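# Restore crashed deck: ware into assigned bays, lid on

## Task

After a crashed run, return every plate and block to a bay that the deck table assigns to its type, and seat the culture plate's lid fully down on that plate. Assignments: 96-well culture plate with lid to bay 11; sealed 384-well plate to bay 13; sealed 96-well plates to bays 21, 22 and 33; sealed 96-well deep-well block to bay 23; all other bays stay empty. Every plate or block must sit flat within its bay's corner pieces with its cut corner toward the back left. Nothing may be left held up only by the robot, and nothing may be knocked or placed off the table. At the end the gripper must have let go and moved away.

## Robot and tools

Robot: one FANUC CRX-5iA arm carrying a Robotiq 2F-140 parallel gripper. The only camera is cam_wrist (504x504), mounted on the wrist; it is the sole source for where ware lies.

Deck: bays are numbered row then column (bay 23 = row 2, column 3). Viewed from the arm, row 1 is nearest and row 4 farthest; column 1 is left, column 4 right. Column 4 floors sit higher. Ware originally has its cut corner at back left; the lid goes over the culture plate's body.

Scene frame: origin on the table top under the arm base, +z up, +y to the left when looking along +x. The base may be tilted relative to the table. The state line reports end_effector_position (metres) and end_effector_quat_wxyz; this is the point between the closed finger pads. Closed fingertips extend about 33 mm past it, open ones about 9 mm. Gripper axes: fingers point along +z, they open and close along y. Closing pushes the tips roughly 24 mm farther out, so leave that clearance above a surface. The printed position can be off, more so at long reach.

The row (shared by execute_actions and move): 9 numbers, each in [-1, 1], in this order: dx, dy, dz, rx, ry, rz, position, force_limit, speed. The first six are an offset, not a pose: a displacement expressed in the gripper's own axes, measured from the gripper pose at the start of the action (for a call's first action, the last pose a result reported). Scale: 1.0 equals 0.6 m for dx, dy, dz and 180 degrees for the rotation; rx, ry, rz form a single rotation vector. position: +1 fully open (140 mm), about -0.8 pads touch, -1 closes until blocked. force_limit: roughly 14 N at -1, 60 N at 0, 107 N at +1 for parts up to 40 mm wide. speed (finger): about 30 mm/s at -1, 140 at 0, 250 at +1.

execute_actions(actions): a list of actions; each action is a table of up to 15 rows, one row per 1/30 s step, and a short table repeats its last row to fill 15 steps. Every row in an action is measured from that action's start pose, not chained from the preceding row. An empty list just returns state and images. Per step the commanded pose is clipped to 70 mm and 16 degrees from the measured pose, so large offsets may need several actions; after an action the arm continues at most to the last clipped pose.

move(target, speed, stop_force, blocking): target is one 9-number row as above, offset from the pose in the latest result showing one. It drives a straight path, 0.5 to 10 s long (cut off at 10 s), turning the short way. speed is path top speed in m/s, 0.002 to 0.5, default 0.25 (rotation capped at twice that in rad/s). stop_force (N, 20 to 80, optional) ends the path when the joint-torque-estimated push against the motion rises that much for 2 steps; the gripper backs off 2 steps and holds. Use it with very low speed when approaching contact; it is unreliable during rotating moves, unavailable near stretched poses, and must be omitted when moving away from something being pressed. blocking=false returns after 0.5 s while motion continues; not allowed with stop_force; check with wait(0) and do not send other motion until it ends. The result adds a move: line with the ending (done, off_target, moving, held, fault, contact) and active limits (paced = pose clipped, held = some steps blocked by a check; the arm can then speed up sharply), plus distance to target.

wait(seconds): 0 to 10, lets the scene run holding the last command. stop(): brakes a running move; fingers continue. zoom_image(camera, region): camera "cam_wrist", region [x0, y0, x1, y1] in pixels from top-left, at most 504x504. read_manual(section): licence texts only. finished_scene(scene): ends the current scene with that number; irreversible, so only after the goal holds with the gripper released and clear.

Result lines: object_status 0 moving, 1 blocked while opening, 2 blocked while closing (a grip: check for 2 after sending -1), 3 reached request or pads met. position_measured is in counts, 3 open to 230 pads touching, nonlinear. To squeeze harder while at 2, raise force_limit and change position by at least 0.01 (e.g. -1 to -0.98). Flange force is an approximate external force, including held weight; "no reading" means no estimate. "Hand target" is where the controller currently heads. "pose unreachable" means the clearance check (which counts the mount under the base) altered or blocked the command. MOTOR HOT warns of heating from holding loads; OVER-TEMPERATURE FAULT is a brake stop.

Joint ranges (rad): waist ±3.491, shoulder ±3.140, elbow -1.187 to 4.328, forearm roll ±3.316, wrist pitch ±3.140, wrist roll ±3.927. Load limits: 147 N m for the first three joints, 36.8 N m for the wrist three, held weight included.

Hazards: the arm is stiff, so commanding even slightly into a firm surface can trigger a fault; a joint torque over its limit or any external force of 150 N stops the arm for 10 s and drops the rest of the call. Moves do not avoid obstacles and faster contacts hit harder. Avoid drops, slips, slamming, hard pushes and anything leaving the table. Parts may occasionally be tugged while held or loose items nudged. The simulation keeps running while the operator composes a reply, holding the last command.

Each tool is called after ">>>" by a JSON object that holds its "fn" and its "kwargs".

## Session

>>> {"fn": "execute_actions", "kwargs": {"actions": []}}

Scene clock: 0.00 s.
end_effector_position=(+0.5254, -0.1376, +0.5909) position_measured=3 object_status=3 end_effector_quat_wxyz=(-0.096, +0.987, -0.092, -0.086)
Joint positions: [ 0.265  0.131  0.219 -0.002 -1.657  1.308]
Joint velocities: [-0.     0.     0.     0.     0.001 -0.001]
Flange force (N, the push that the arm receives, along the gripper's own x y z axes): no reading
Hand target: +0.525, -0.138, +0.591; -0.096, +0.987, -0.092, -0.086

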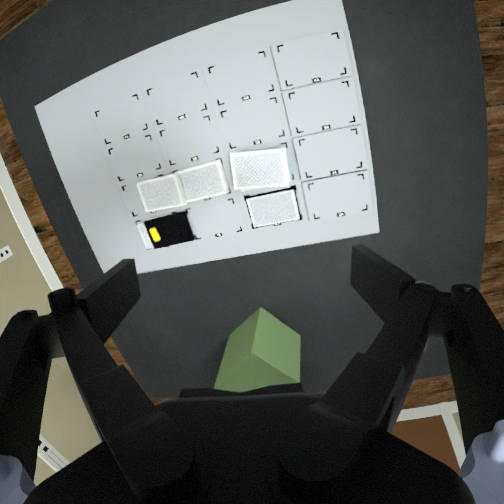

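>>> {"fn": "zoom_image", "kwargs": {"camera": "cam_wrist", "region": [80,20,400,280]}}

>>> {"fn": "move", "kwargs": {"target": [0,0,0.3,-0.0614,0.055,-0.0588,1,0,0]}}

Region (80, 20, 400, 280) of cam_wrist's 504x504 image, scaled by 1.575, with more detail than that image has; it fills the top 410 rows of this view, and the rest is white.

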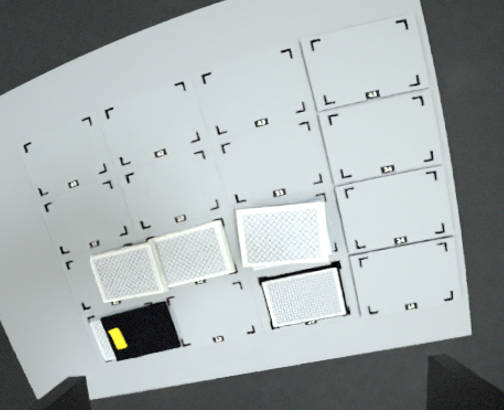

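Scene clock: 5.70 s.
end_effector_position=(+0.4977, -0.1011, +0.4168) position_measured=3 object_status=3 end_effector_quat_wxyz=(-0.000, +1.000, -0.000, -0.000)
Joint positions: [ 0.433  0.041 -0.415  0.277 -1.03   1.192]
Joint velocities: [ 0.003 -0.001 -0.007  0.009  0.008 -0.01 ]
Flange force (N, the push that the arm receives, along the gripper's own x y z axes): [6.7 0.8 -2.0]
Hand target: +0.498, -0.101, +0.417; -0.000, +1.000, -0.000, -0.000
Off the commanded pose: 0.001 m, 0 deg.
move: done

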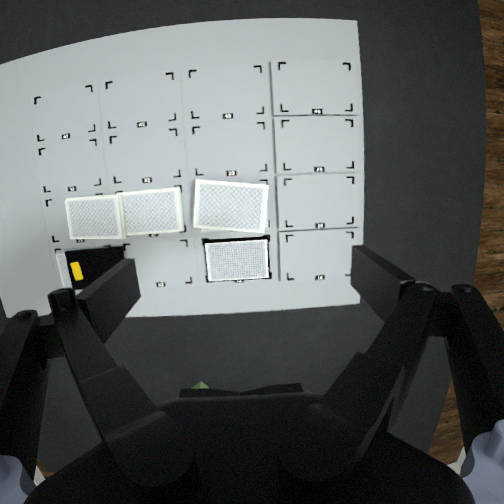

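>>> {"fn": "move", "kwargs": {"target": [0,-0.1,0.3,0,0,0,1,0,0]}}

>>> {"fn": "move", "kwargs": {"target": [0,-0.3,0,0,0,0,1,0,0]}}

Scene clock: 9.93 s.
end_effector_position=(+0.4977, -0.0416, +0.2370) position_measured=3 object_status=3 end_effector_quat_wxyz=(-0.000, +1.000, -0.001, -0.000)
Joint positions: [ 0.447  0.379 -0.563  0.448 -0.577  0.939]
Joint velocities: [-0.001  0.002 -0.002  0.006  0.002 -0.006]
Flange force (N, the push that the arm receives, along the gripper's own x y z axes): [2.0 -1.7 -3.4]
Hand target: +0.498, -0.042, +0.237; -0.000, +1.000, -0.001, -0.000
Off the commanded pose: 0.001 m, 0 deg.
move: done

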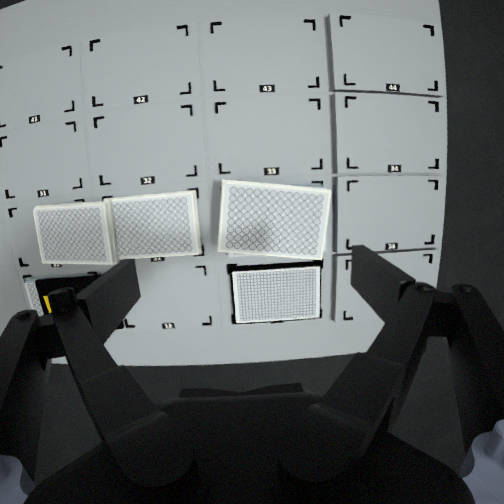

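Scene clock: 11.17 s.
end_effector_position=(+0.4977, +0.1383, +0.2369) position_measured=3 object_status=3 end_effector_quat_wxyz=(-0.000, +1.000, -0.001, -0.001)
Joint positions: [ 0.787  0.516 -0.47   0.45  -0.623  0.597]
Joint velocities: [ 0.002  0.002  0.002  0.    -0.    -0.004]
Flange force (N, the push that the arm receives, along the gripper's own x y z axes): [2.9 -1.3 -0.2]
Hand target: +0.498, +0.138, +0.237; -0.000, +1.000, -0.001, -0.001
Off the commanded pose: 0.000 m, 0 deg.
move: done

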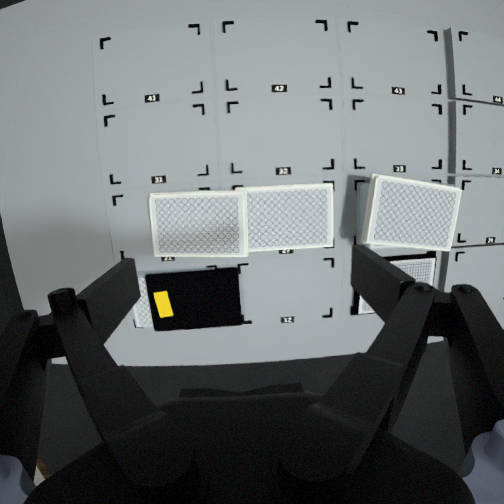

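>>> {"fn": "move", "kwargs": {"target": [0.04,-0.1,0.2,0,0,-0.5,0.5,0,0], "speed": 0.4}}

Scene clock: 20.47 s.
end_effector_position=(+0.5217, +0.1981, +0.1170) position_measured=66 object_status=3 end_effector_quat_wxyz=(-0.000, +0.708, +0.706, +0.000)
Joint positions: [ 0.776  0.846 -0.325  0.611 -0.459  1.992]
Joint velocities: [ 0.001  0.005  0.02  -0.04  -0.018  0.043]
Flange force (N, the push that the arm receives, along the gripper's own x y z axes): [-0.8 -0.6 -6.5]
Hand target: +0.522, +0.198, +0.117; -0.000, +0.708, +0.707, -0.000
Off the commanded pose: 0.000 m, 0 deg.
move: done

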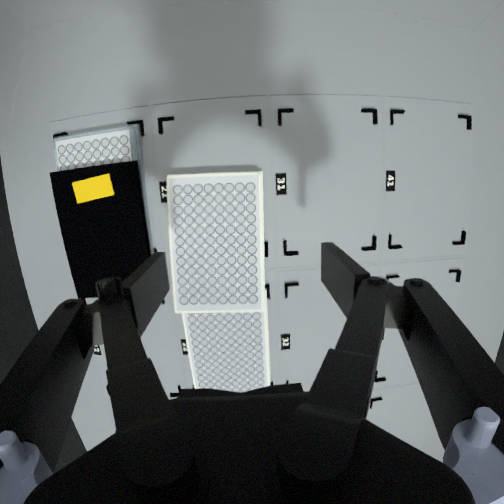

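>>> {"fn": "move", "kwargs": {"target": [-0.01,-0.041,0.07,0,0,0,0.5,0,0], "speed": 0.1}}

Scene clock: 25.37 s.
end_effector_position=(+0.4971, +0.1920, +0.0749) position_measured=66 object_status=3 end_effector_quat_wxyz=(-0.001, +0.708, +0.707, -0.001)
Joint positions: [ 0.729  0.904 -0.415  0.861 -0.34   1.77 ]
Joint velocities: [-0.015 -0.007 -0.029  0.1    0.02  -0.088]
Flange force (N, the push that the arm receives, along the gripper's own x y z axes): no reading
Hand target: +0.497, +0.192, +0.075; -0.000, +0.708, +0.706, -0.000
Off the commanded pose: 0.000 m, 0 deg.
move: done

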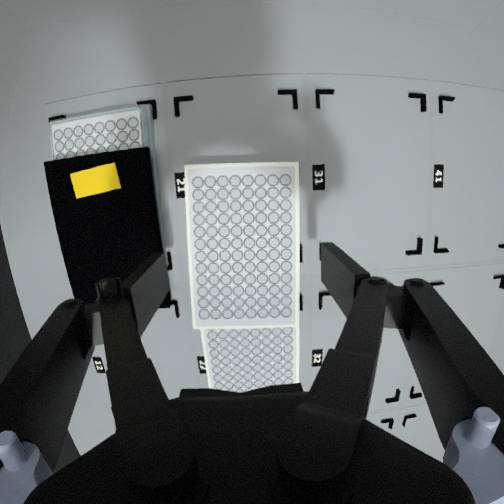

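>>> {"fn": "move", "kwargs": {"target": [0.05,0,0.045,0,0,0,0.43,0,0], "speed": 0.05}}

Scene clock: 35.90 s.
end_effector_position=(+0.4971, +0.2219, +0.0479) position_measured=75 object_status=3 end_effector_quat_wxyz=(-0.001, +0.708, +0.707, -0.001)
Joint positions: [ 0.756  0.989 -0.353  0.897 -0.33   1.704]
Joint velocities: [ 0.     0.003  0.001  0.003  0.    -0.004]
Flange force (N, the push that the arm receives, along the gripper's own x y z axes): no reading
Hand target: +0.497, +0.222, +0.048; -0.001, +0.708, +0.707, -0.001
Off the commanded pose: 0.000 m, 0 deg.
move: done

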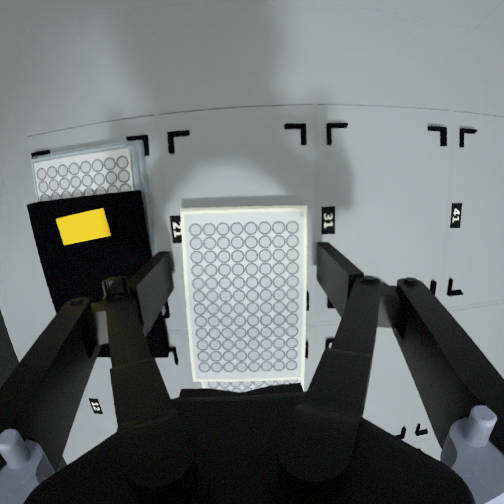

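>>> {"fn": "move", "kwargs": {"target": [0,0,0,0,0,0,0.15,-0.5,-0.7]}}

Scene clock: 40.07 s.
end_effector_position=(+0.4971, +0.2220, +0.0479) position_measured=107 object_status=2 end_effector_quat_wxyz=(-0.001, +0.708, +0.707, -0.001)
Joint positions: [ 0.756  0.989 -0.353  0.897 -0.33   1.704]
Joint velocities: [-0.    -0.    -0.    -0.    -0.    -0.001]
Flange force (N, the push that the arm receives, along the gripper's own x y z axes): no reading
Hand target: +0.497, +0.222, +0.048; -0.001, +0.708, +0.707, -0.001
Off the commanded pose: 0.000 m, 0 deg.
move: done

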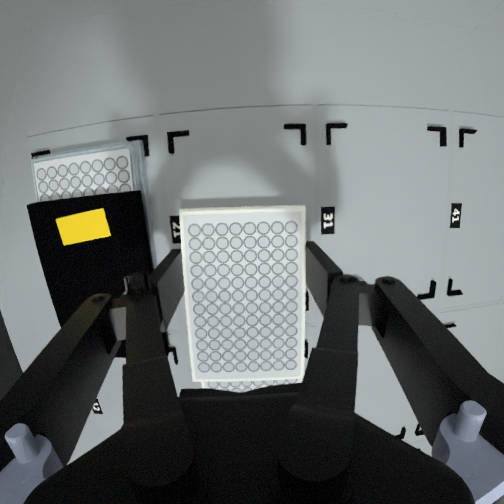

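>>> {"fn": "move", "kwargs": {"target": [0.06,0,-0.012,0,0,0,-1,0,0], "speed": 0.04}}

>>> {"fn": "move", "kwargs": {"target": [0.015,0,0,0,0.04,0,-1,0,0], "speed": 0.04}}

Scene clock: 45.03 s.
end_effector_position=(+0.4970, +0.2580, +0.0551) position_measured=110 object_status=2 end_effector_quat_wxyz=(-0.001, +0.708, +0.707, -0.001)
Joint positions: [ 0.837  1.012 -0.277  0.752 -0.381  1.775]
Joint velocities: [ 0.003  0.002  0.007 -0.016 -0.004  0.013]
Flange force (N, the push that the arm receives, along the gripper's own x y z axes): no reading
Hand target: +0.497, +0.258, +0.055; -0.001, +0.708, +0.707, -0.001
Off the commanded pose: 0.000 m, 0 deg.
move: done

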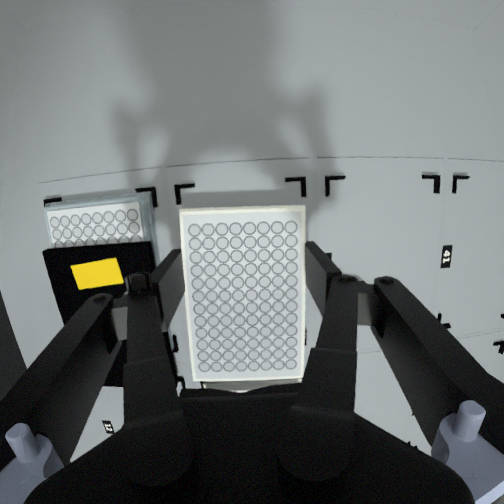

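Scene clock: 46.83 s.
end_effector_position=(+0.4969, +0.2668, +0.0550) position_measured=110 object_status=2 end_effector_quat_wxyz=(-0.045, +0.706, +0.705, +0.044)
Joint positions: [ 0.793  0.985 -0.32   0.703 -0.239  1.862]
Joint velocities: [-0.     0.     0.013 -0.043  0.     0.042]
Flange force (N, the push that the arm receives, along the gripper's own x y z axes): no reading
Hand target: +0.497, +0.267, +0.055; -0.045, +0.706, +0.705, +0.044
Off the commanded pose: 0.000 m, 0 deg.
move: done

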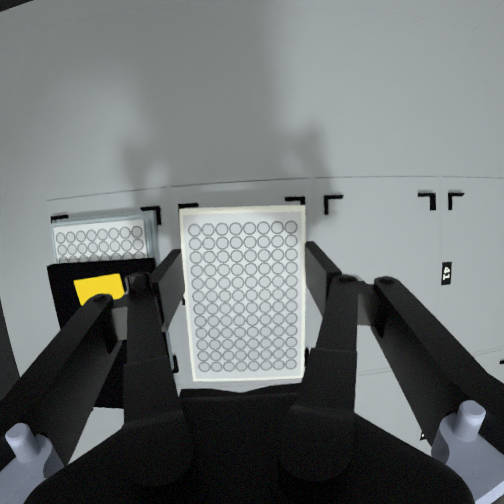

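>>> {"fn": "move", "kwargs": {"target": [-0.001,0,0.009,0,0,0,-1,0,0], "speed": 0.02}}

>>> {"fn": "zoom_image", "kwargs": {"camera": "cam_wrist", "region": [140,170,360,400]}}

Scene clock: 51.23 s.
end_effector_position=(+0.4970, +0.2669, +0.0497) position_measured=110 object_status=2 end_effector_quat_wxyz=(-0.045, +0.706, +0.705, +0.044)
Joint positions: [ 0.786  0.996 -0.32   0.732 -0.23   1.839]
Joint velocities: [-0.005  0.001 -0.007  0.032  0.007 -0.027]
Flange force (N, the push that the arm receives, along the gripper's own x y z axes): no reading
Hand target: +0.497, +0.267, +0.050; -0.045, +0.706, +0.705, +0.044
Off the commanded pose: 0.000 m, 0 deg.
move: done

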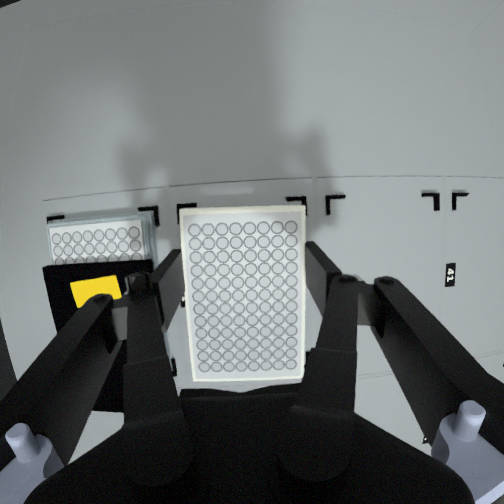

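Region (140, 170, 360, 400) of cam_wrist's 504x504 image, scaled by 2.191, with more detail than that image has; it fills the left 482 columns of this view, and the rest is white.

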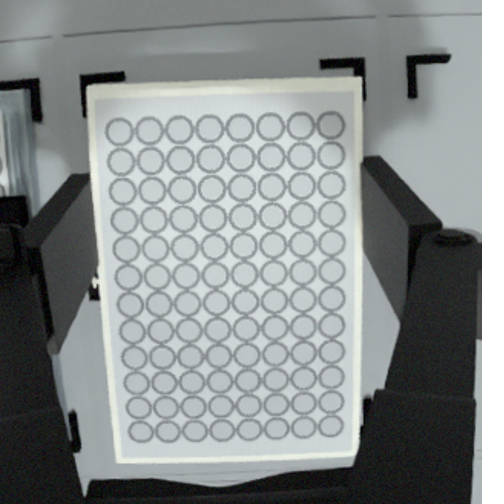

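>>> {"fn": "move", "kwargs": {"target": [0.001,0,0.002,0,0,-0.0085,-1,0,0], "speed": 0.02}}

>>> {"fn": "zoom_image", "kwargs": {"camera": "cam_wrist", "region": [140,170,360,400]}}

Scene clock: 55.37 s.
end_effector_position=(+0.4970, +0.2676, +0.0486) position_measured=110 object_status=2 end_effector_quat_wxyz=(-0.044, +0.697, +0.714, +0.044)
Joint positions: [ 0.785  0.999 -0.319  0.739 -0.228  1.859]
Joint velocities: [ 0.     0.001  0.002 -0.009 -0.     0.008]
Flange force (N, the push that the arm receives, along the gripper's own x y z axes): no reading
Hand target: +0.497, +0.268, +0.049; -0.044, +0.697, +0.714, +0.044
Off the commanded pose: 0.000 m, 0 deg.
move: done

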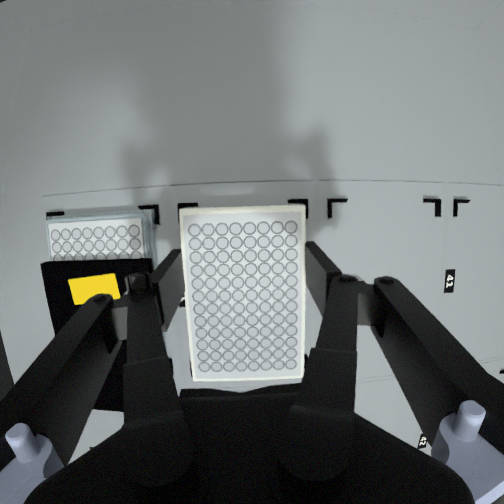

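Region (140, 170, 360, 400) of cam_wrist's 504x504 image, scaled by 2.191, with more detail than that image has; it fills the left 482 columns of this view, and the rest is white.

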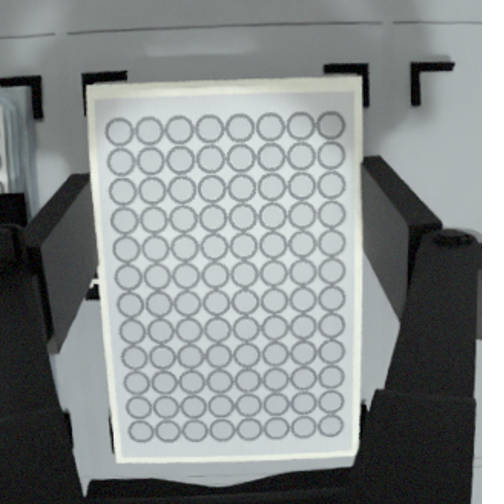

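Good. Lower, release, back off.

>>> {"fn": "move", "kwargs": {"target": [-0.0005,0.0004,0.0062,0,0,-0.001,-1,0,0], "speed": 0.01}}

>>> {"fn": "move", "kwargs": {"target": [0,0,0,0,0,0,0.4,0,-0.5]}}

>>> {"fn": "move", "kwargs": {"target": [0,0,-0.08,0,-0.04,0.0088,0.4,0,0], "speed": 0.08}}

>>> {"fn": "move", "kwargs": {"target": [-0.08,-0.178,0,0,0,0,0.4,0,0], "speed": 0.06}}

Scene clock: 60.37 s.
end_effector_position=(+0.4976, +0.2679, +0.0450) position_measured=110 object_status=2 end_effector_quat_wxyz=(-0.044, +0.696, +0.715, +0.044)
Joint positions: [ 0.78   1.007 -0.318  0.758 -0.223  1.848]
Joint velocities: [-0.003  0.    -0.006  0.019  0.004 -0.016]
Flange force (N, the push that the arm receives, along the gripper's own x y z axes): no reading
Hand target: +0.497, +0.268, +0.045; -0.044, +0.696, +0.715, +0.044
Off the commanded pose: 0.000 m, 0 deg.
move: done

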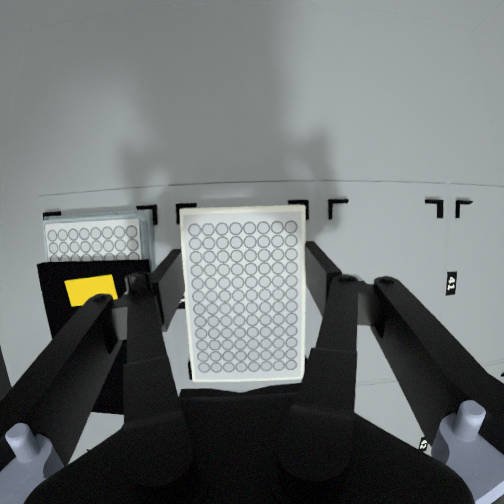

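Scene clock: 60.87 s.
end_effector_position=(+0.4974, +0.2678, +0.0449) position_measured=78 object_status=3 end_effector_quat_wxyz=(-0.044, +0.696, +0.715, +0.044)
Joint positions: [ 0.78   1.007 -0.318  0.758 -0.223  1.848]
Joint velocities: [ 0.     0.     0.001  0.    -0.     0.   ]
Flange force (N, the push that the arm receives, along the gripper's own x y z axes): no reading
Hand target: +0.498, +0.268, +0.045; -0.044, +0.696, +0.715, +0.044
Off the commanded pose: 0.000 m, 0 deg.
move: done

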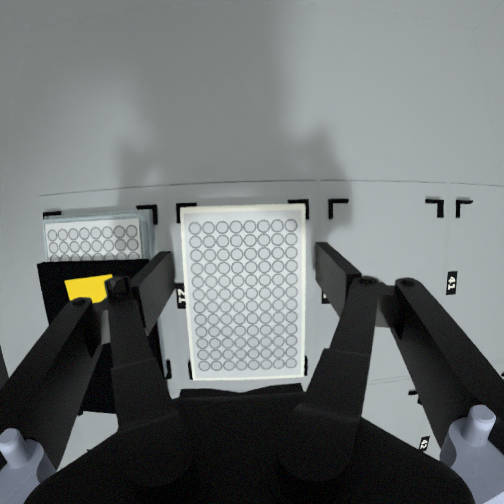

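Scene clock: 62.03 s.
end_effector_position=(+0.4973, +0.2619, +0.0924) position_measured=78 object_status=3 end_effector_quat_wxyz=(+0.000, +0.707, +0.707, +0.000)
Joint positions: [ 0.877  0.939 -0.284  0.644 -0.439  1.854]
Joint velocities: [ 0.003 -0.     0.006 -0.013 -0.011  0.009]
Flange force (N, the push that the arm receives, along the gripper's own x y z axes): [2.7 3.6 -6.0]
Hand target: +0.497, +0.262, +0.093; +0.000, +0.707, +0.707, -0.000
Off the commanded pose: 0.000 m, 0 deg.
move: done

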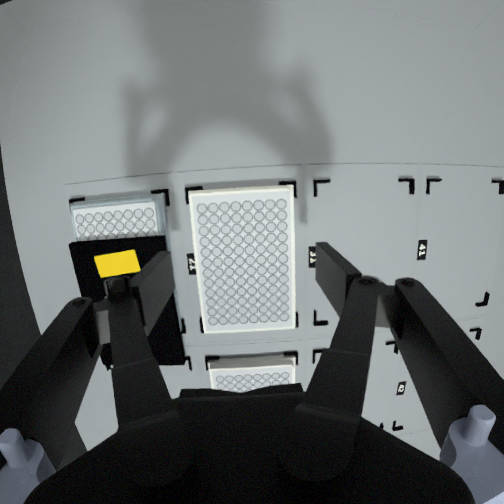

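Scene clock: 64.37 s.
end_effector_position=(+0.3908, +0.2138, +0.0926) position_measured=78 object_status=3 end_effector_quat_wxyz=(-0.002, +0.707, +0.707, -0.005)
Joint positions: [ 0.75   0.815 -0.707  1.426 -0.259  1.159]
Joint velocities: [-0.106 -0.014 -0.05   0.383  0.007 -0.28 ]
Flange force (N, the push that the arm receives, along the gripper's own x y z axes): no reading
Hand target: +0.391, +0.214, +0.093; -0.001, +0.707, +0.707, -0.003
Off the commanded pose: 0.000 m, 1 deg.
move: done

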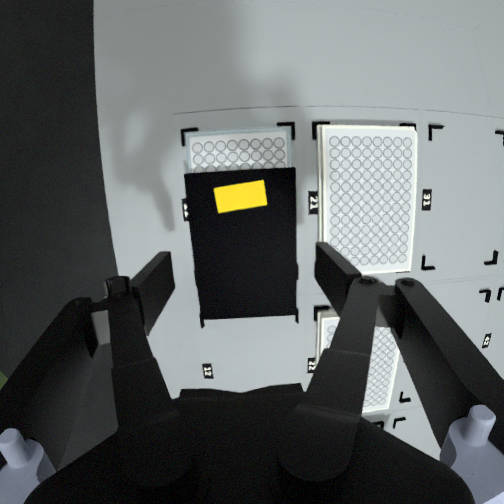

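>>> {"fn": "move", "kwargs": {"target": [0.04,-0.002,0.05,0,0,0,0.4,0,0], "speed": 0.03}}

Scene clock: 69.33 s.
end_effector_position=(+0.3893, +0.2377, +0.0626) position_measured=78 object_status=3 end_effector_quat_wxyz=(-0.002, +0.707, +0.707, -0.005)
Joint positions: [ 0.739  0.909 -0.647  1.564 -0.256  1.028]
Joint velocities: [-0.005  0.003  0.002  0.012  0.    -0.009]
Flange force (N, the push that the arm receives, along the gripper's own x y z axes): no reading
Hand target: +0.389, +0.238, +0.062; -0.002, +0.707, +0.707, -0.005
Off the commanded pose: 0.000 m, 0 deg.
move: done

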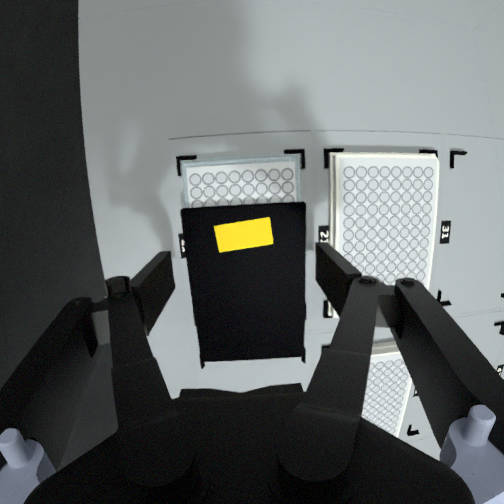

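>>> {"fn": "move", "kwargs": {"target": [0,0.002,0.024,-0.003,0.0013,0,0.4,0,0], "speed": 0.015}}

>>> {"fn": "move", "kwargs": {"target": [0,0,0,0,0,0,-1,-0.4,-0.7]}}

>>> {"fn": "move", "kwargs": {"target": [0,0,-0.012,0,-0.025,0,-1,-0.4,0], "speed": 0.02}}

>>> {"fn": "move", "kwargs": {"target": [0.055,0,-0.0043,0,0,0,-1,-0.4,0], "speed": 0.02}}

>>> {"fn": "zoom_image", "kwargs": {"camera": "cam_wrist", "region": [140,170,360,400]}}

Scene clock: 75.70 s.
end_effector_position=(+0.3905, +0.2377, +0.0483) position_measured=78 object_status=3 end_effector_quat_wxyz=(+0.000, +0.707, +0.707, -0.001)
Joint positions: [ 0.681  0.943 -0.634  1.739 -0.26   0.908]
Joint velocities: [-0.013  0.002  0.001  0.043 -0.002 -0.03 ]
Flange force (N, the push that the arm receives, along the gripper's own x y z axes): no reading
Hand target: +0.390, +0.238, +0.048; +0.000, +0.707, +0.707, -0.000
Off the commanded pose: 0.000 m, 0 deg.
move: done

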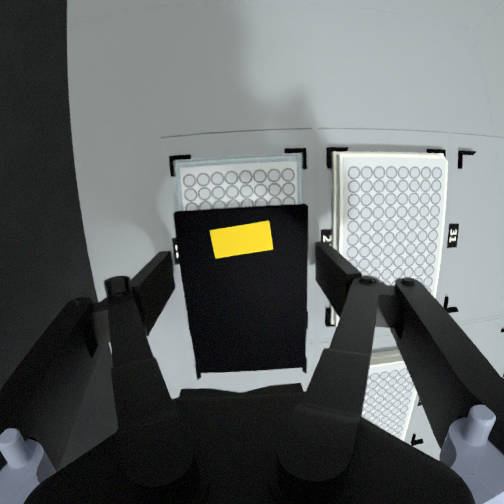

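Scene clock: 76.20 s.
end_effector_position=(+0.3905, +0.2376, +0.0483) position_measured=103 object_status=2 end_effector_quat_wxyz=(+0.000, +0.707, +0.707, -0.001)
Joint positions: [ 0.681  0.943 -0.634  1.74  -0.26   0.908]
Joint velocities: [ 0.     0.     0.    -0.     0.001  0.   ]
Flange force (N, the push that the arm receives, along the gripper's own x y z axes): no reading
Hand target: +0.391, +0.238, +0.048; +0.000, +0.707, +0.707, -0.001
Off the commanded pose: 0.000 m, 0 deg.
move: done

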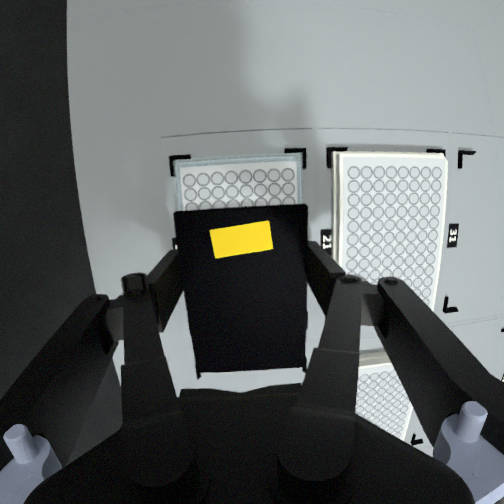

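Scene clock: 78.40 s.
end_effector_position=(+0.3903, +0.2377, +0.0554) position_measured=103 object_status=2 end_effector_quat_wxyz=(+0.028, +0.706, +0.707, -0.028)
Joint positions: [ 0.844  0.954 -0.593  1.34  -0.329  1.143]
Joint velocities: [ 0.021  0.004  0.013 -0.07  -0.008  0.051]
Flange force (N, the push that the arm receives, along the gripper's own x y z axes): no reading
Hand target: +0.390, +0.238, +0.055; +0.028, +0.706, +0.707, -0.028
Off the commanded pose: 0.000 m, 0 deg.
move: done

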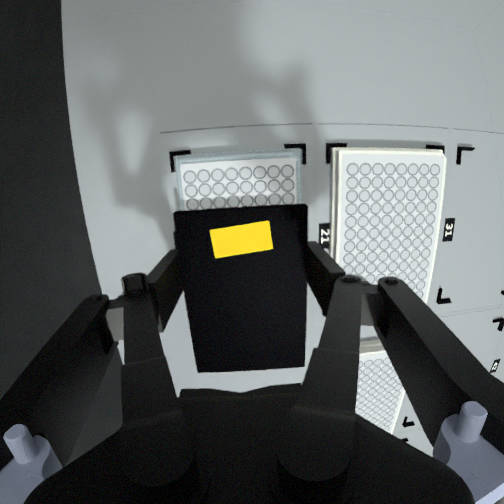

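Scene clock: 80.30 s.
end_effector_position=(+0.3901, +0.2708, +0.0554) position_measured=103 object_status=2 end_effector_quat_wxyz=(+0.028, +0.706, +0.707, -0.028)
Joint positions: [ 0.948  0.99  -0.516  1.132 -0.347  1.254]
Joint velocities: [ 0.009  0.003  0.009 -0.033 -0.004  0.024]
Flange force (N, the push that the arm receives, along the gripper's own x y z axes): no reading
Hand target: +0.390, +0.271, +0.055; +0.028, +0.706, +0.707, -0.028
Off the commanded pose: 0.000 m, 0 deg.
move: done

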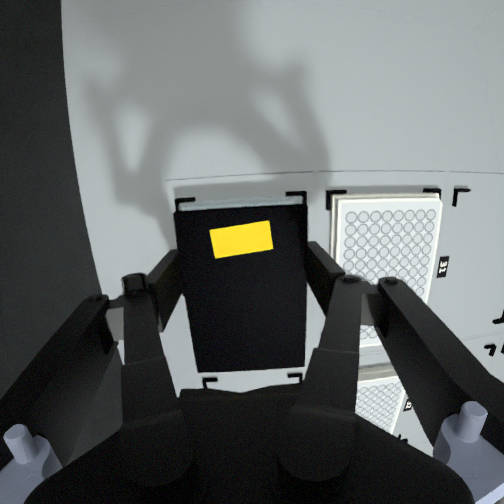

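Region (140, 170, 360, 400) of cam_wrist's 504x504 image, scaled by 2.191, with more detail than that image has; it fills the left 482 columns of this view, and the rest is white.

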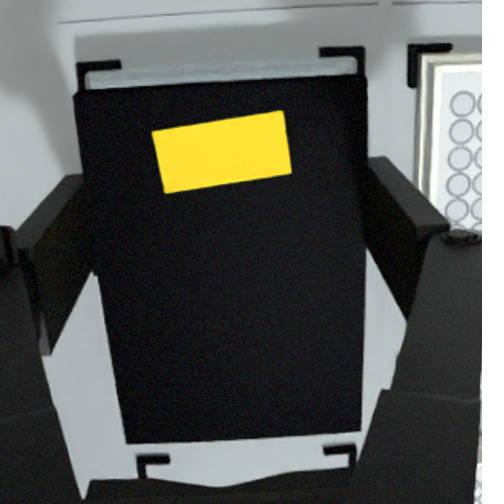

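>>> {"fn": "move", "kwargs": {"target": [0.0048,0,0.005,0,0,0,-1,-0.4,0], "speed": 0.01}}

>>> {"fn": "zoom_image", "kwargs": {"camera": "cam_wrist", "region": [160,170,330,240]}}

Scene clock: 84.20 s.
end_effector_position=(+0.3901, +0.2734, +0.0522) position_measured=103 object_status=2 end_effector_quat_wxyz=(+0.028, +0.706, +0.707, -0.028)
Joint positions: [ 0.95   1.    -0.508  1.135 -0.346  1.25 ]
Joint velocities: [-0.     0.002  0.001  0.002 -0.    -0.001]
Flange force (N, the push that the arm receives, along the gripper's own x y z axes): no reading
Hand target: +0.390, +0.273, +0.052; +0.028, +0.706, +0.707, -0.028
Off the commanded pose: 0.000 m, 0 deg.
move: done

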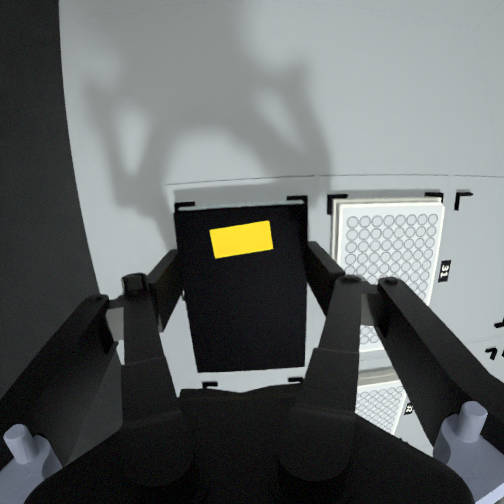

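Region (160, 170, 330, 240) of cam_wrist's 504x504 image, scaled by 2.965, with more detail than that image has; it fills the top 208 rows of this view, and the rest is white.

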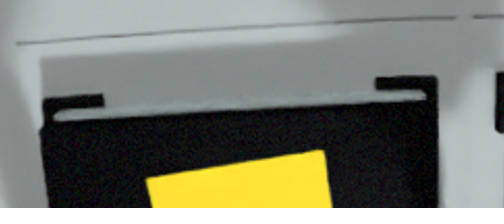

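>>> {"fn": "move", "kwargs": {"target": [0.001,0.0005,0.013,0,0,0,-1,-0.4,0], "speed": 0.008}}

>>> {"fn": "move", "kwargs": {"target": [0,0,0,0,0,0,0.4,0,-0.5]}}

>>> {"fn": "move", "kwargs": {"target": [0,0,-0.15,0,0.025,0,0.4,0,0], "speed": 0.08}}

>>> {"fn": "zoom_image", "kwargs": {"camera": "cam_wrist", "region": [160,160,420,400]}}

>>> {"fn": "move", "kwargs": {"target": [-0.6,0.178,0,0,0,0.04,0.5,0,0], "speed": 0.12}}

Scene clock: 89.23 s.
end_effector_position=(+0.3905, +0.2734, +0.0446) position_measured=103 object_status=2 end_effector_quat_wxyz=(+0.028, +0.706, +0.707, -0.028)
Joint positions: [ 0.934  1.016 -0.503  1.18  -0.34   1.218]
Joint velocities: [-0.004  0.004 -0.001  0.013  0.002 -0.009]
Flange force (N, the push that the arm receives, along the gripper's own x y z axes): no reading
Hand target: +0.390, +0.273, +0.044; +0.028, +0.706, +0.707, -0.028
Off the commanded pose: 0.000 m, 0 deg.
move: done

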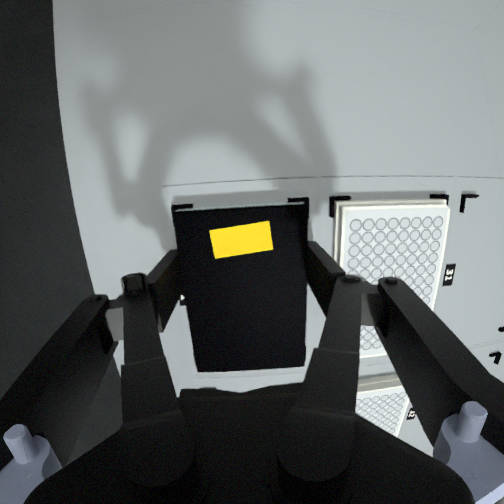

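Scene clock: 89.73 s.
end_effector_position=(+0.3906, +0.2734, +0.0446) position_measured=78 object_status=3 end_effector_quat_wxyz=(+0.028, +0.706, +0.707, -0.028)
Joint positions: [ 0.934  1.016 -0.503  1.18  -0.34   1.218]
Joint velocities: [ 0.001 -0.001 -0.001  0.001 -0.     0.001]
Flange force (N, the push that the arm receives, along the gripper's own x y z axes): no reading
Hand target: +0.391, +0.273, +0.045; +0.028, +0.706, +0.707, -0.028
Off the commanded pose: 0.000 m, 0 deg.
move: done

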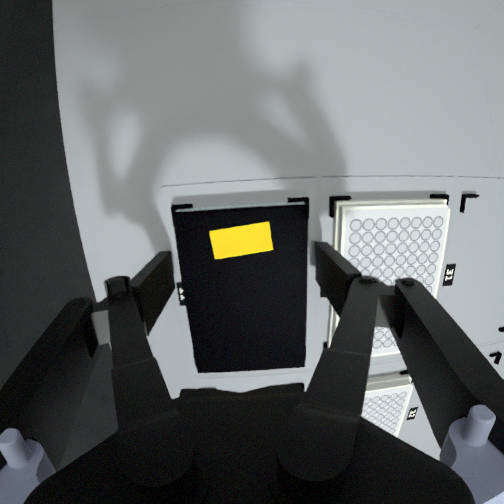

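Scene clock: 91.27 s.
end_effector_position=(+0.3903, +0.2805, +0.1342) position_measured=78 object_status=3 end_effector_quat_wxyz=(+0.000, +0.707, +0.707, +0.001)
Joint positions: [ 1.04   0.797 -0.569  0.791 -0.359  1.525]
Joint velocities: [ 0.01   0.     0.023 -0.071 -0.02   0.062]
Flange force (N, the push that the arm receives, along the gripper's own x y z axes): no reading
Hand target: +0.390, +0.280, +0.134; -0.000, +0.707, +0.707, +0.000
Off the commanded pose: 0.000 m, 0 deg.
move: done

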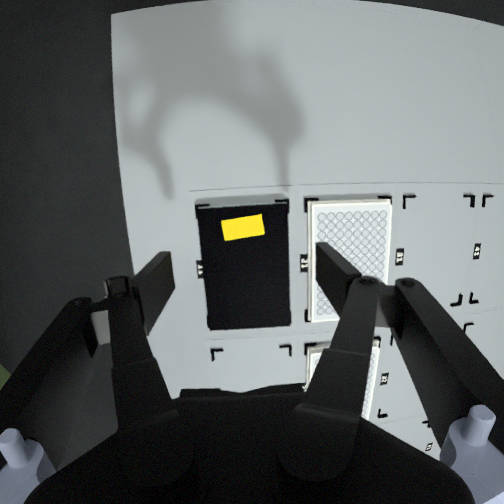

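Region (160, 160, 420, 400) of cam_wrist's 504x504 image, scaled by 1.938, with more detail than that image has; it fills the top 465 rows of this view, and the rest is white.

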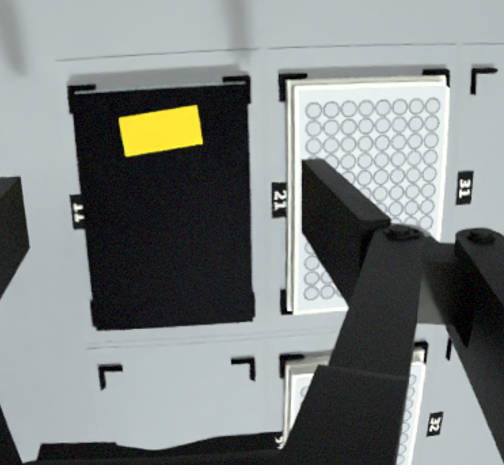

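Scene clock: 94.87 s.
end_effector_position=(+0.4976, -0.0791, +0.1342) position_measured=66 object_status=3 end_effector_quat_wxyz=(+0.002, +0.750, +0.661, +0.001)
Joint positions: [ 0.27   0.593 -0.598  0.763 -0.32   2.214]
Joint velocities: [ 0.021  0.012  0.062 -0.179 -0.048  0.161]
Flange force (N, the push that the arm receives, along the gripper's own x y z axes): no reading
Hand target: +0.498, -0.079, +0.134; +0.001, +0.750, +0.662, +0.001
Off the commanded pose: 0.001 m, 0 deg.
move: done

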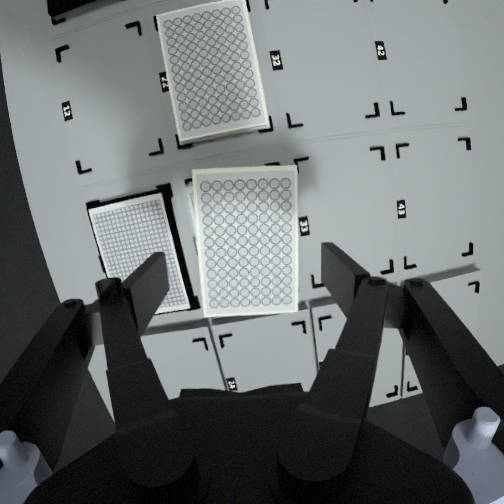

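>>> {"fn": "move", "kwargs": {"target": [0,0.005,0.05,0.002,0,0.009,0.5,0,0], "speed": 0.04}}

>>> {"fn": "move", "kwargs": {"target": [0,0,0.03,0,0,0,0.5,0,0], "speed": 0.02}}

Scene clock: 98.67 s.
end_effector_position=(+0.5009, -0.0796, +0.1044) position_measured=66 object_status=3 end_effector_quat_wxyz=(-0.001, +0.759, +0.651, -0.001)
Joint positions: [ 0.229  0.667 -0.583  0.891 -0.274  2.09 ]
Joint velocities: [-0.009  0.    -0.012  0.051  0.01  -0.044]
Flange force (N, the push that the arm receives, along the gripper's own x y z axes): no reading
Hand target: +0.501, -0.080, +0.104; -0.000, +0.759, +0.651, -0.001
Off the commanded pose: 0.000 m, 0 deg.
move: done

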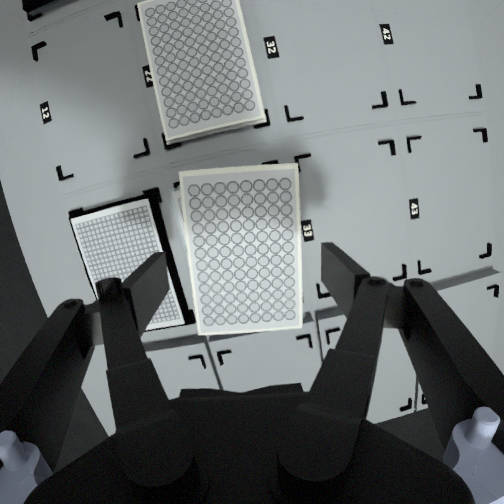

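Scene clock: 99.83 s.
end_effector_position=(+0.5010, -0.0797, +0.0865) position_measured=66 object_status=3 end_effector_quat_wxyz=(-0.001, +0.759, +0.651, -0.001)
Joint positions: [ 0.188  0.706 -0.588  1.039 -0.239  1.977]
Joint velocities: [-0.017  0.    -0.013  0.078  0.011 -0.061]
Flange force (N, the push that the arm receives, along the gripper's own x y z axes): no reading
Hand target: +0.501, -0.080, +0.086; -0.001, +0.759, +0.651, -0.001
Off the commanded pose: 0.000 m, 0 deg.
move: done

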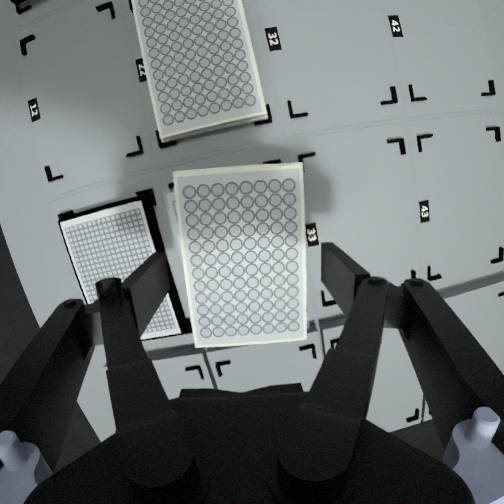

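>>> {"fn": "move", "kwargs": {"target": [0,0,0,0,0,0,-1,0,-0.6]}}

>>> {"fn": "move", "kwargs": {"target": [0,0,-0.02,0,0,-0.0486,-1,0,0], "speed": 0.05}}

>>> {"fn": "move", "kwargs": {"target": [-0.005,0.172,0,0,0,0,-1,0,0], "speed": 0.07}}

>>> {"fn": "move", "kwargs": {"target": [0,0,0.078,0,0,0,-1,0,0], "speed": 0.04}}

>>> {"fn": "zoom_image", "kwargs": {"camera": "cam_wrist", "region": [130,140,360,370]}}

Scene clock: 106.87 s.
end_effector_position=(+0.5010, -0.0797, +0.0866) position_measured=111 object_status=2 end_effector_quat_wxyz=(-0.001, +0.759, +0.651, -0.001)
Joint positions: [ 0.188  0.706 -0.588  1.04  -0.239  1.976]
Joint velocities: [ 0.001 -0.     0.001 -0.003 -0.001  0.002]
Flange force (N, the push that the arm receives, along the gripper's own x y z axes): no reading
Hand target: +0.501, -0.080, +0.087; -0.001, +0.759, +0.651, -0.001
Off the commanded pose: 0.000 m, 0 deg.
move: done

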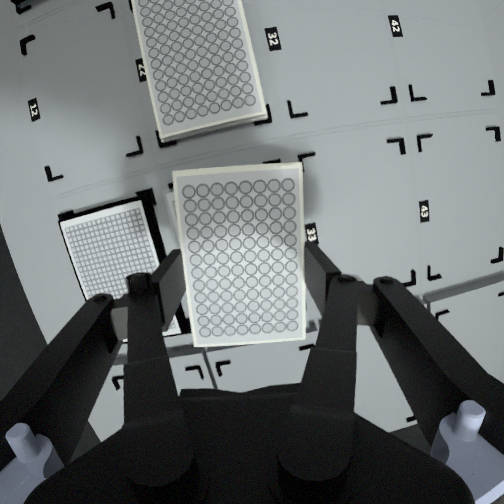

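Scene clock: 108.67 s.
end_effector_position=(+0.5011, -0.0796, +0.0986) position_measured=111 object_status=2 end_effector_quat_wxyz=(-0.000, +0.708, +0.707, -0.001)
Joint positions: [ 0.216  0.679 -0.586  0.941 -0.261  2.204]
Joint velocities: [ 0.014  0.     0.017 -0.071 -0.013  0.066]
Flange force (N, the push that the arm receives, along the gripper's own x y z axes): no reading
Hand target: +0.501, -0.080, +0.099; -0.001, +0.707, +0.707, -0.001
Off the commanded pose: 0.000 m, 0 deg.
move: done

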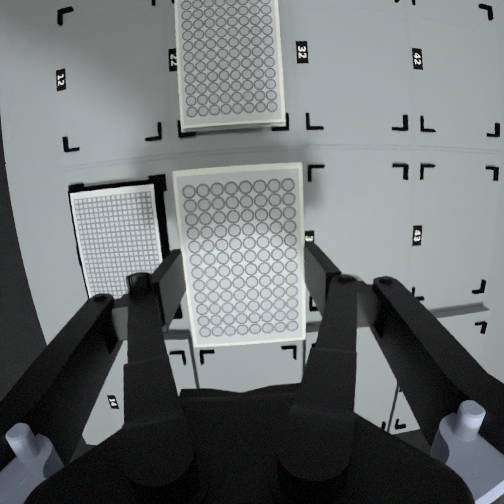

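Scene clock: 110.53 s.
end_effector_position=(+0.6042, -0.0821, +0.0985) position_measured=111 object_status=2 end_effector_quat_wxyz=(-0.001, +0.707, +0.707, -0.000)
Joint positions: [ 0.276  0.809 -0.179  0.474 -0.493  2.643]
Joint velocities: [-0.001  0.003  0.009 -0.011 -0.007  0.009]
Flange force (N, the push that the arm receives, along the gripper's own x y z axes): [1.7 7.7 -4.1]
Hand target: +0.604, -0.082, +0.098; -0.001, +0.708, +0.707, -0.000
Off the commanded pose: 0.001 m, 0 deg.
move: done

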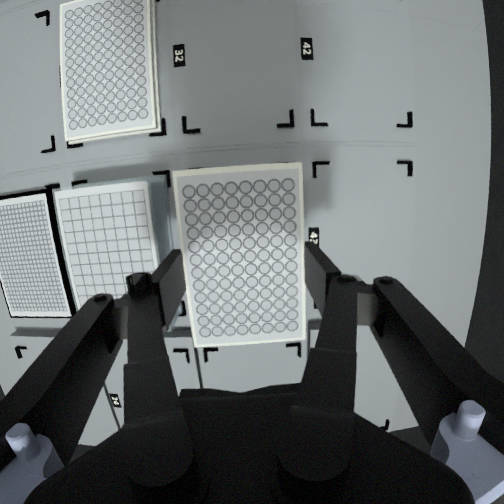

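Scene clock: 112.03 s.
end_effector_position=(+0.6042, -0.0822, +0.0518) position_measured=111 object_status=2 end_effector_quat_wxyz=(-0.001, +0.707, +0.707, -0.000)
Joint positions: [ 0.251  0.905 -0.152  0.541 -0.427  2.592]
Joint velocities: [-0.001  0.002  0.     0.003  0.002 -0.004]
Flange force (N, the push that the arm receives, along the gripper's own x y z axes): [1.1 5.0 -2.4]
Hand target: +0.604, -0.082, +0.052; -0.001, +0.707, +0.707, -0.000
Off the commanded pose: 0.000 m, 0 deg.
move: done

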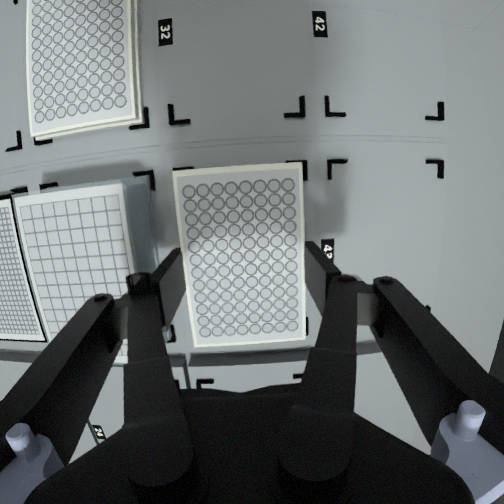

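Region (130, 140, 360, 370) of cam_wrist's 504x504 image, scaled by 2.191, with more detail than that image has.

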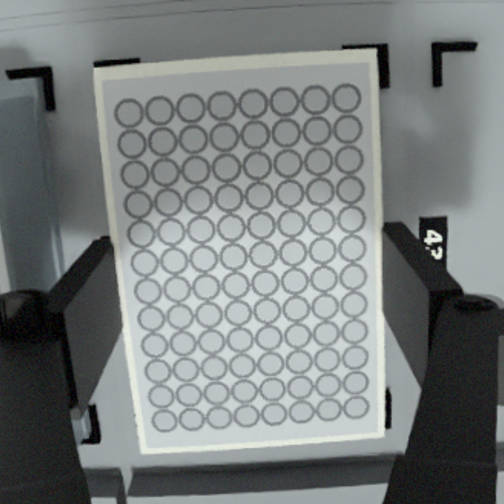

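>>> {"fn": "move", "kwargs": {"target": [-0.0027,0.0015,0.004,0,0,0.0045,-1,0,0], "speed": 0.01}}

>>> {"fn": "zoom_image", "kwargs": {"camera": "cam_wrist", "region": [130,140,360,370]}}

Scene clock: 115.93 s.
end_effector_position=(+0.6050, -0.0838, +0.0494) position_measured=111 object_status=2 end_effector_quat_wxyz=(-0.001, +0.712, +0.702, -0.000)
Joint positions: [ 0.248  0.911 -0.146  0.54  -0.426  2.582]
Joint velocities: [-0.     0.001  0.001  0.001  0.     0.   ]
Flange force (N, the push that the arm receives, along the gripper's own x y z axes): [0.0 3.1 -3.6]
Hand target: +0.605, -0.084, +0.049; -0.001, +0.712, +0.702, -0.000
Off the commanded pose: 0.000 m, 0 deg.
move: done

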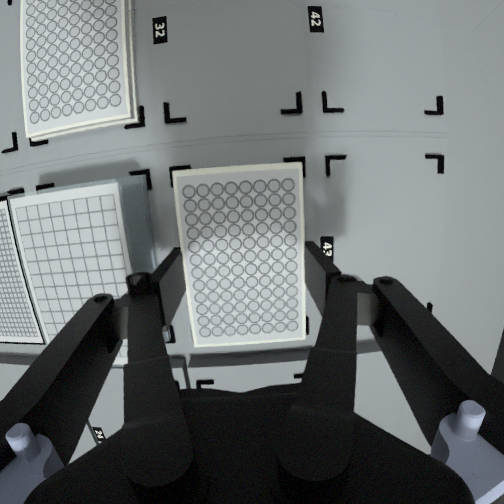

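Region (130, 140, 360, 370) of cam_wrist's 504x504 image, scaled by 2.191, with more detail than that image has.

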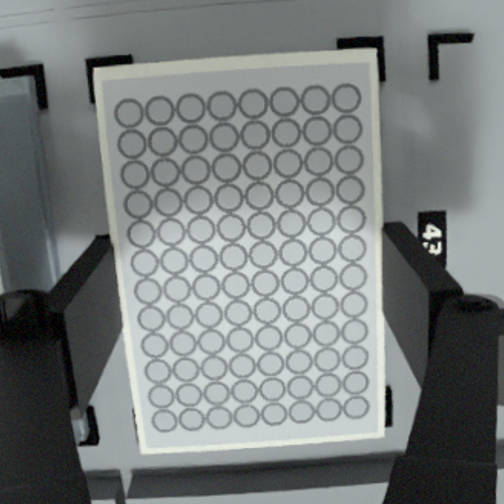

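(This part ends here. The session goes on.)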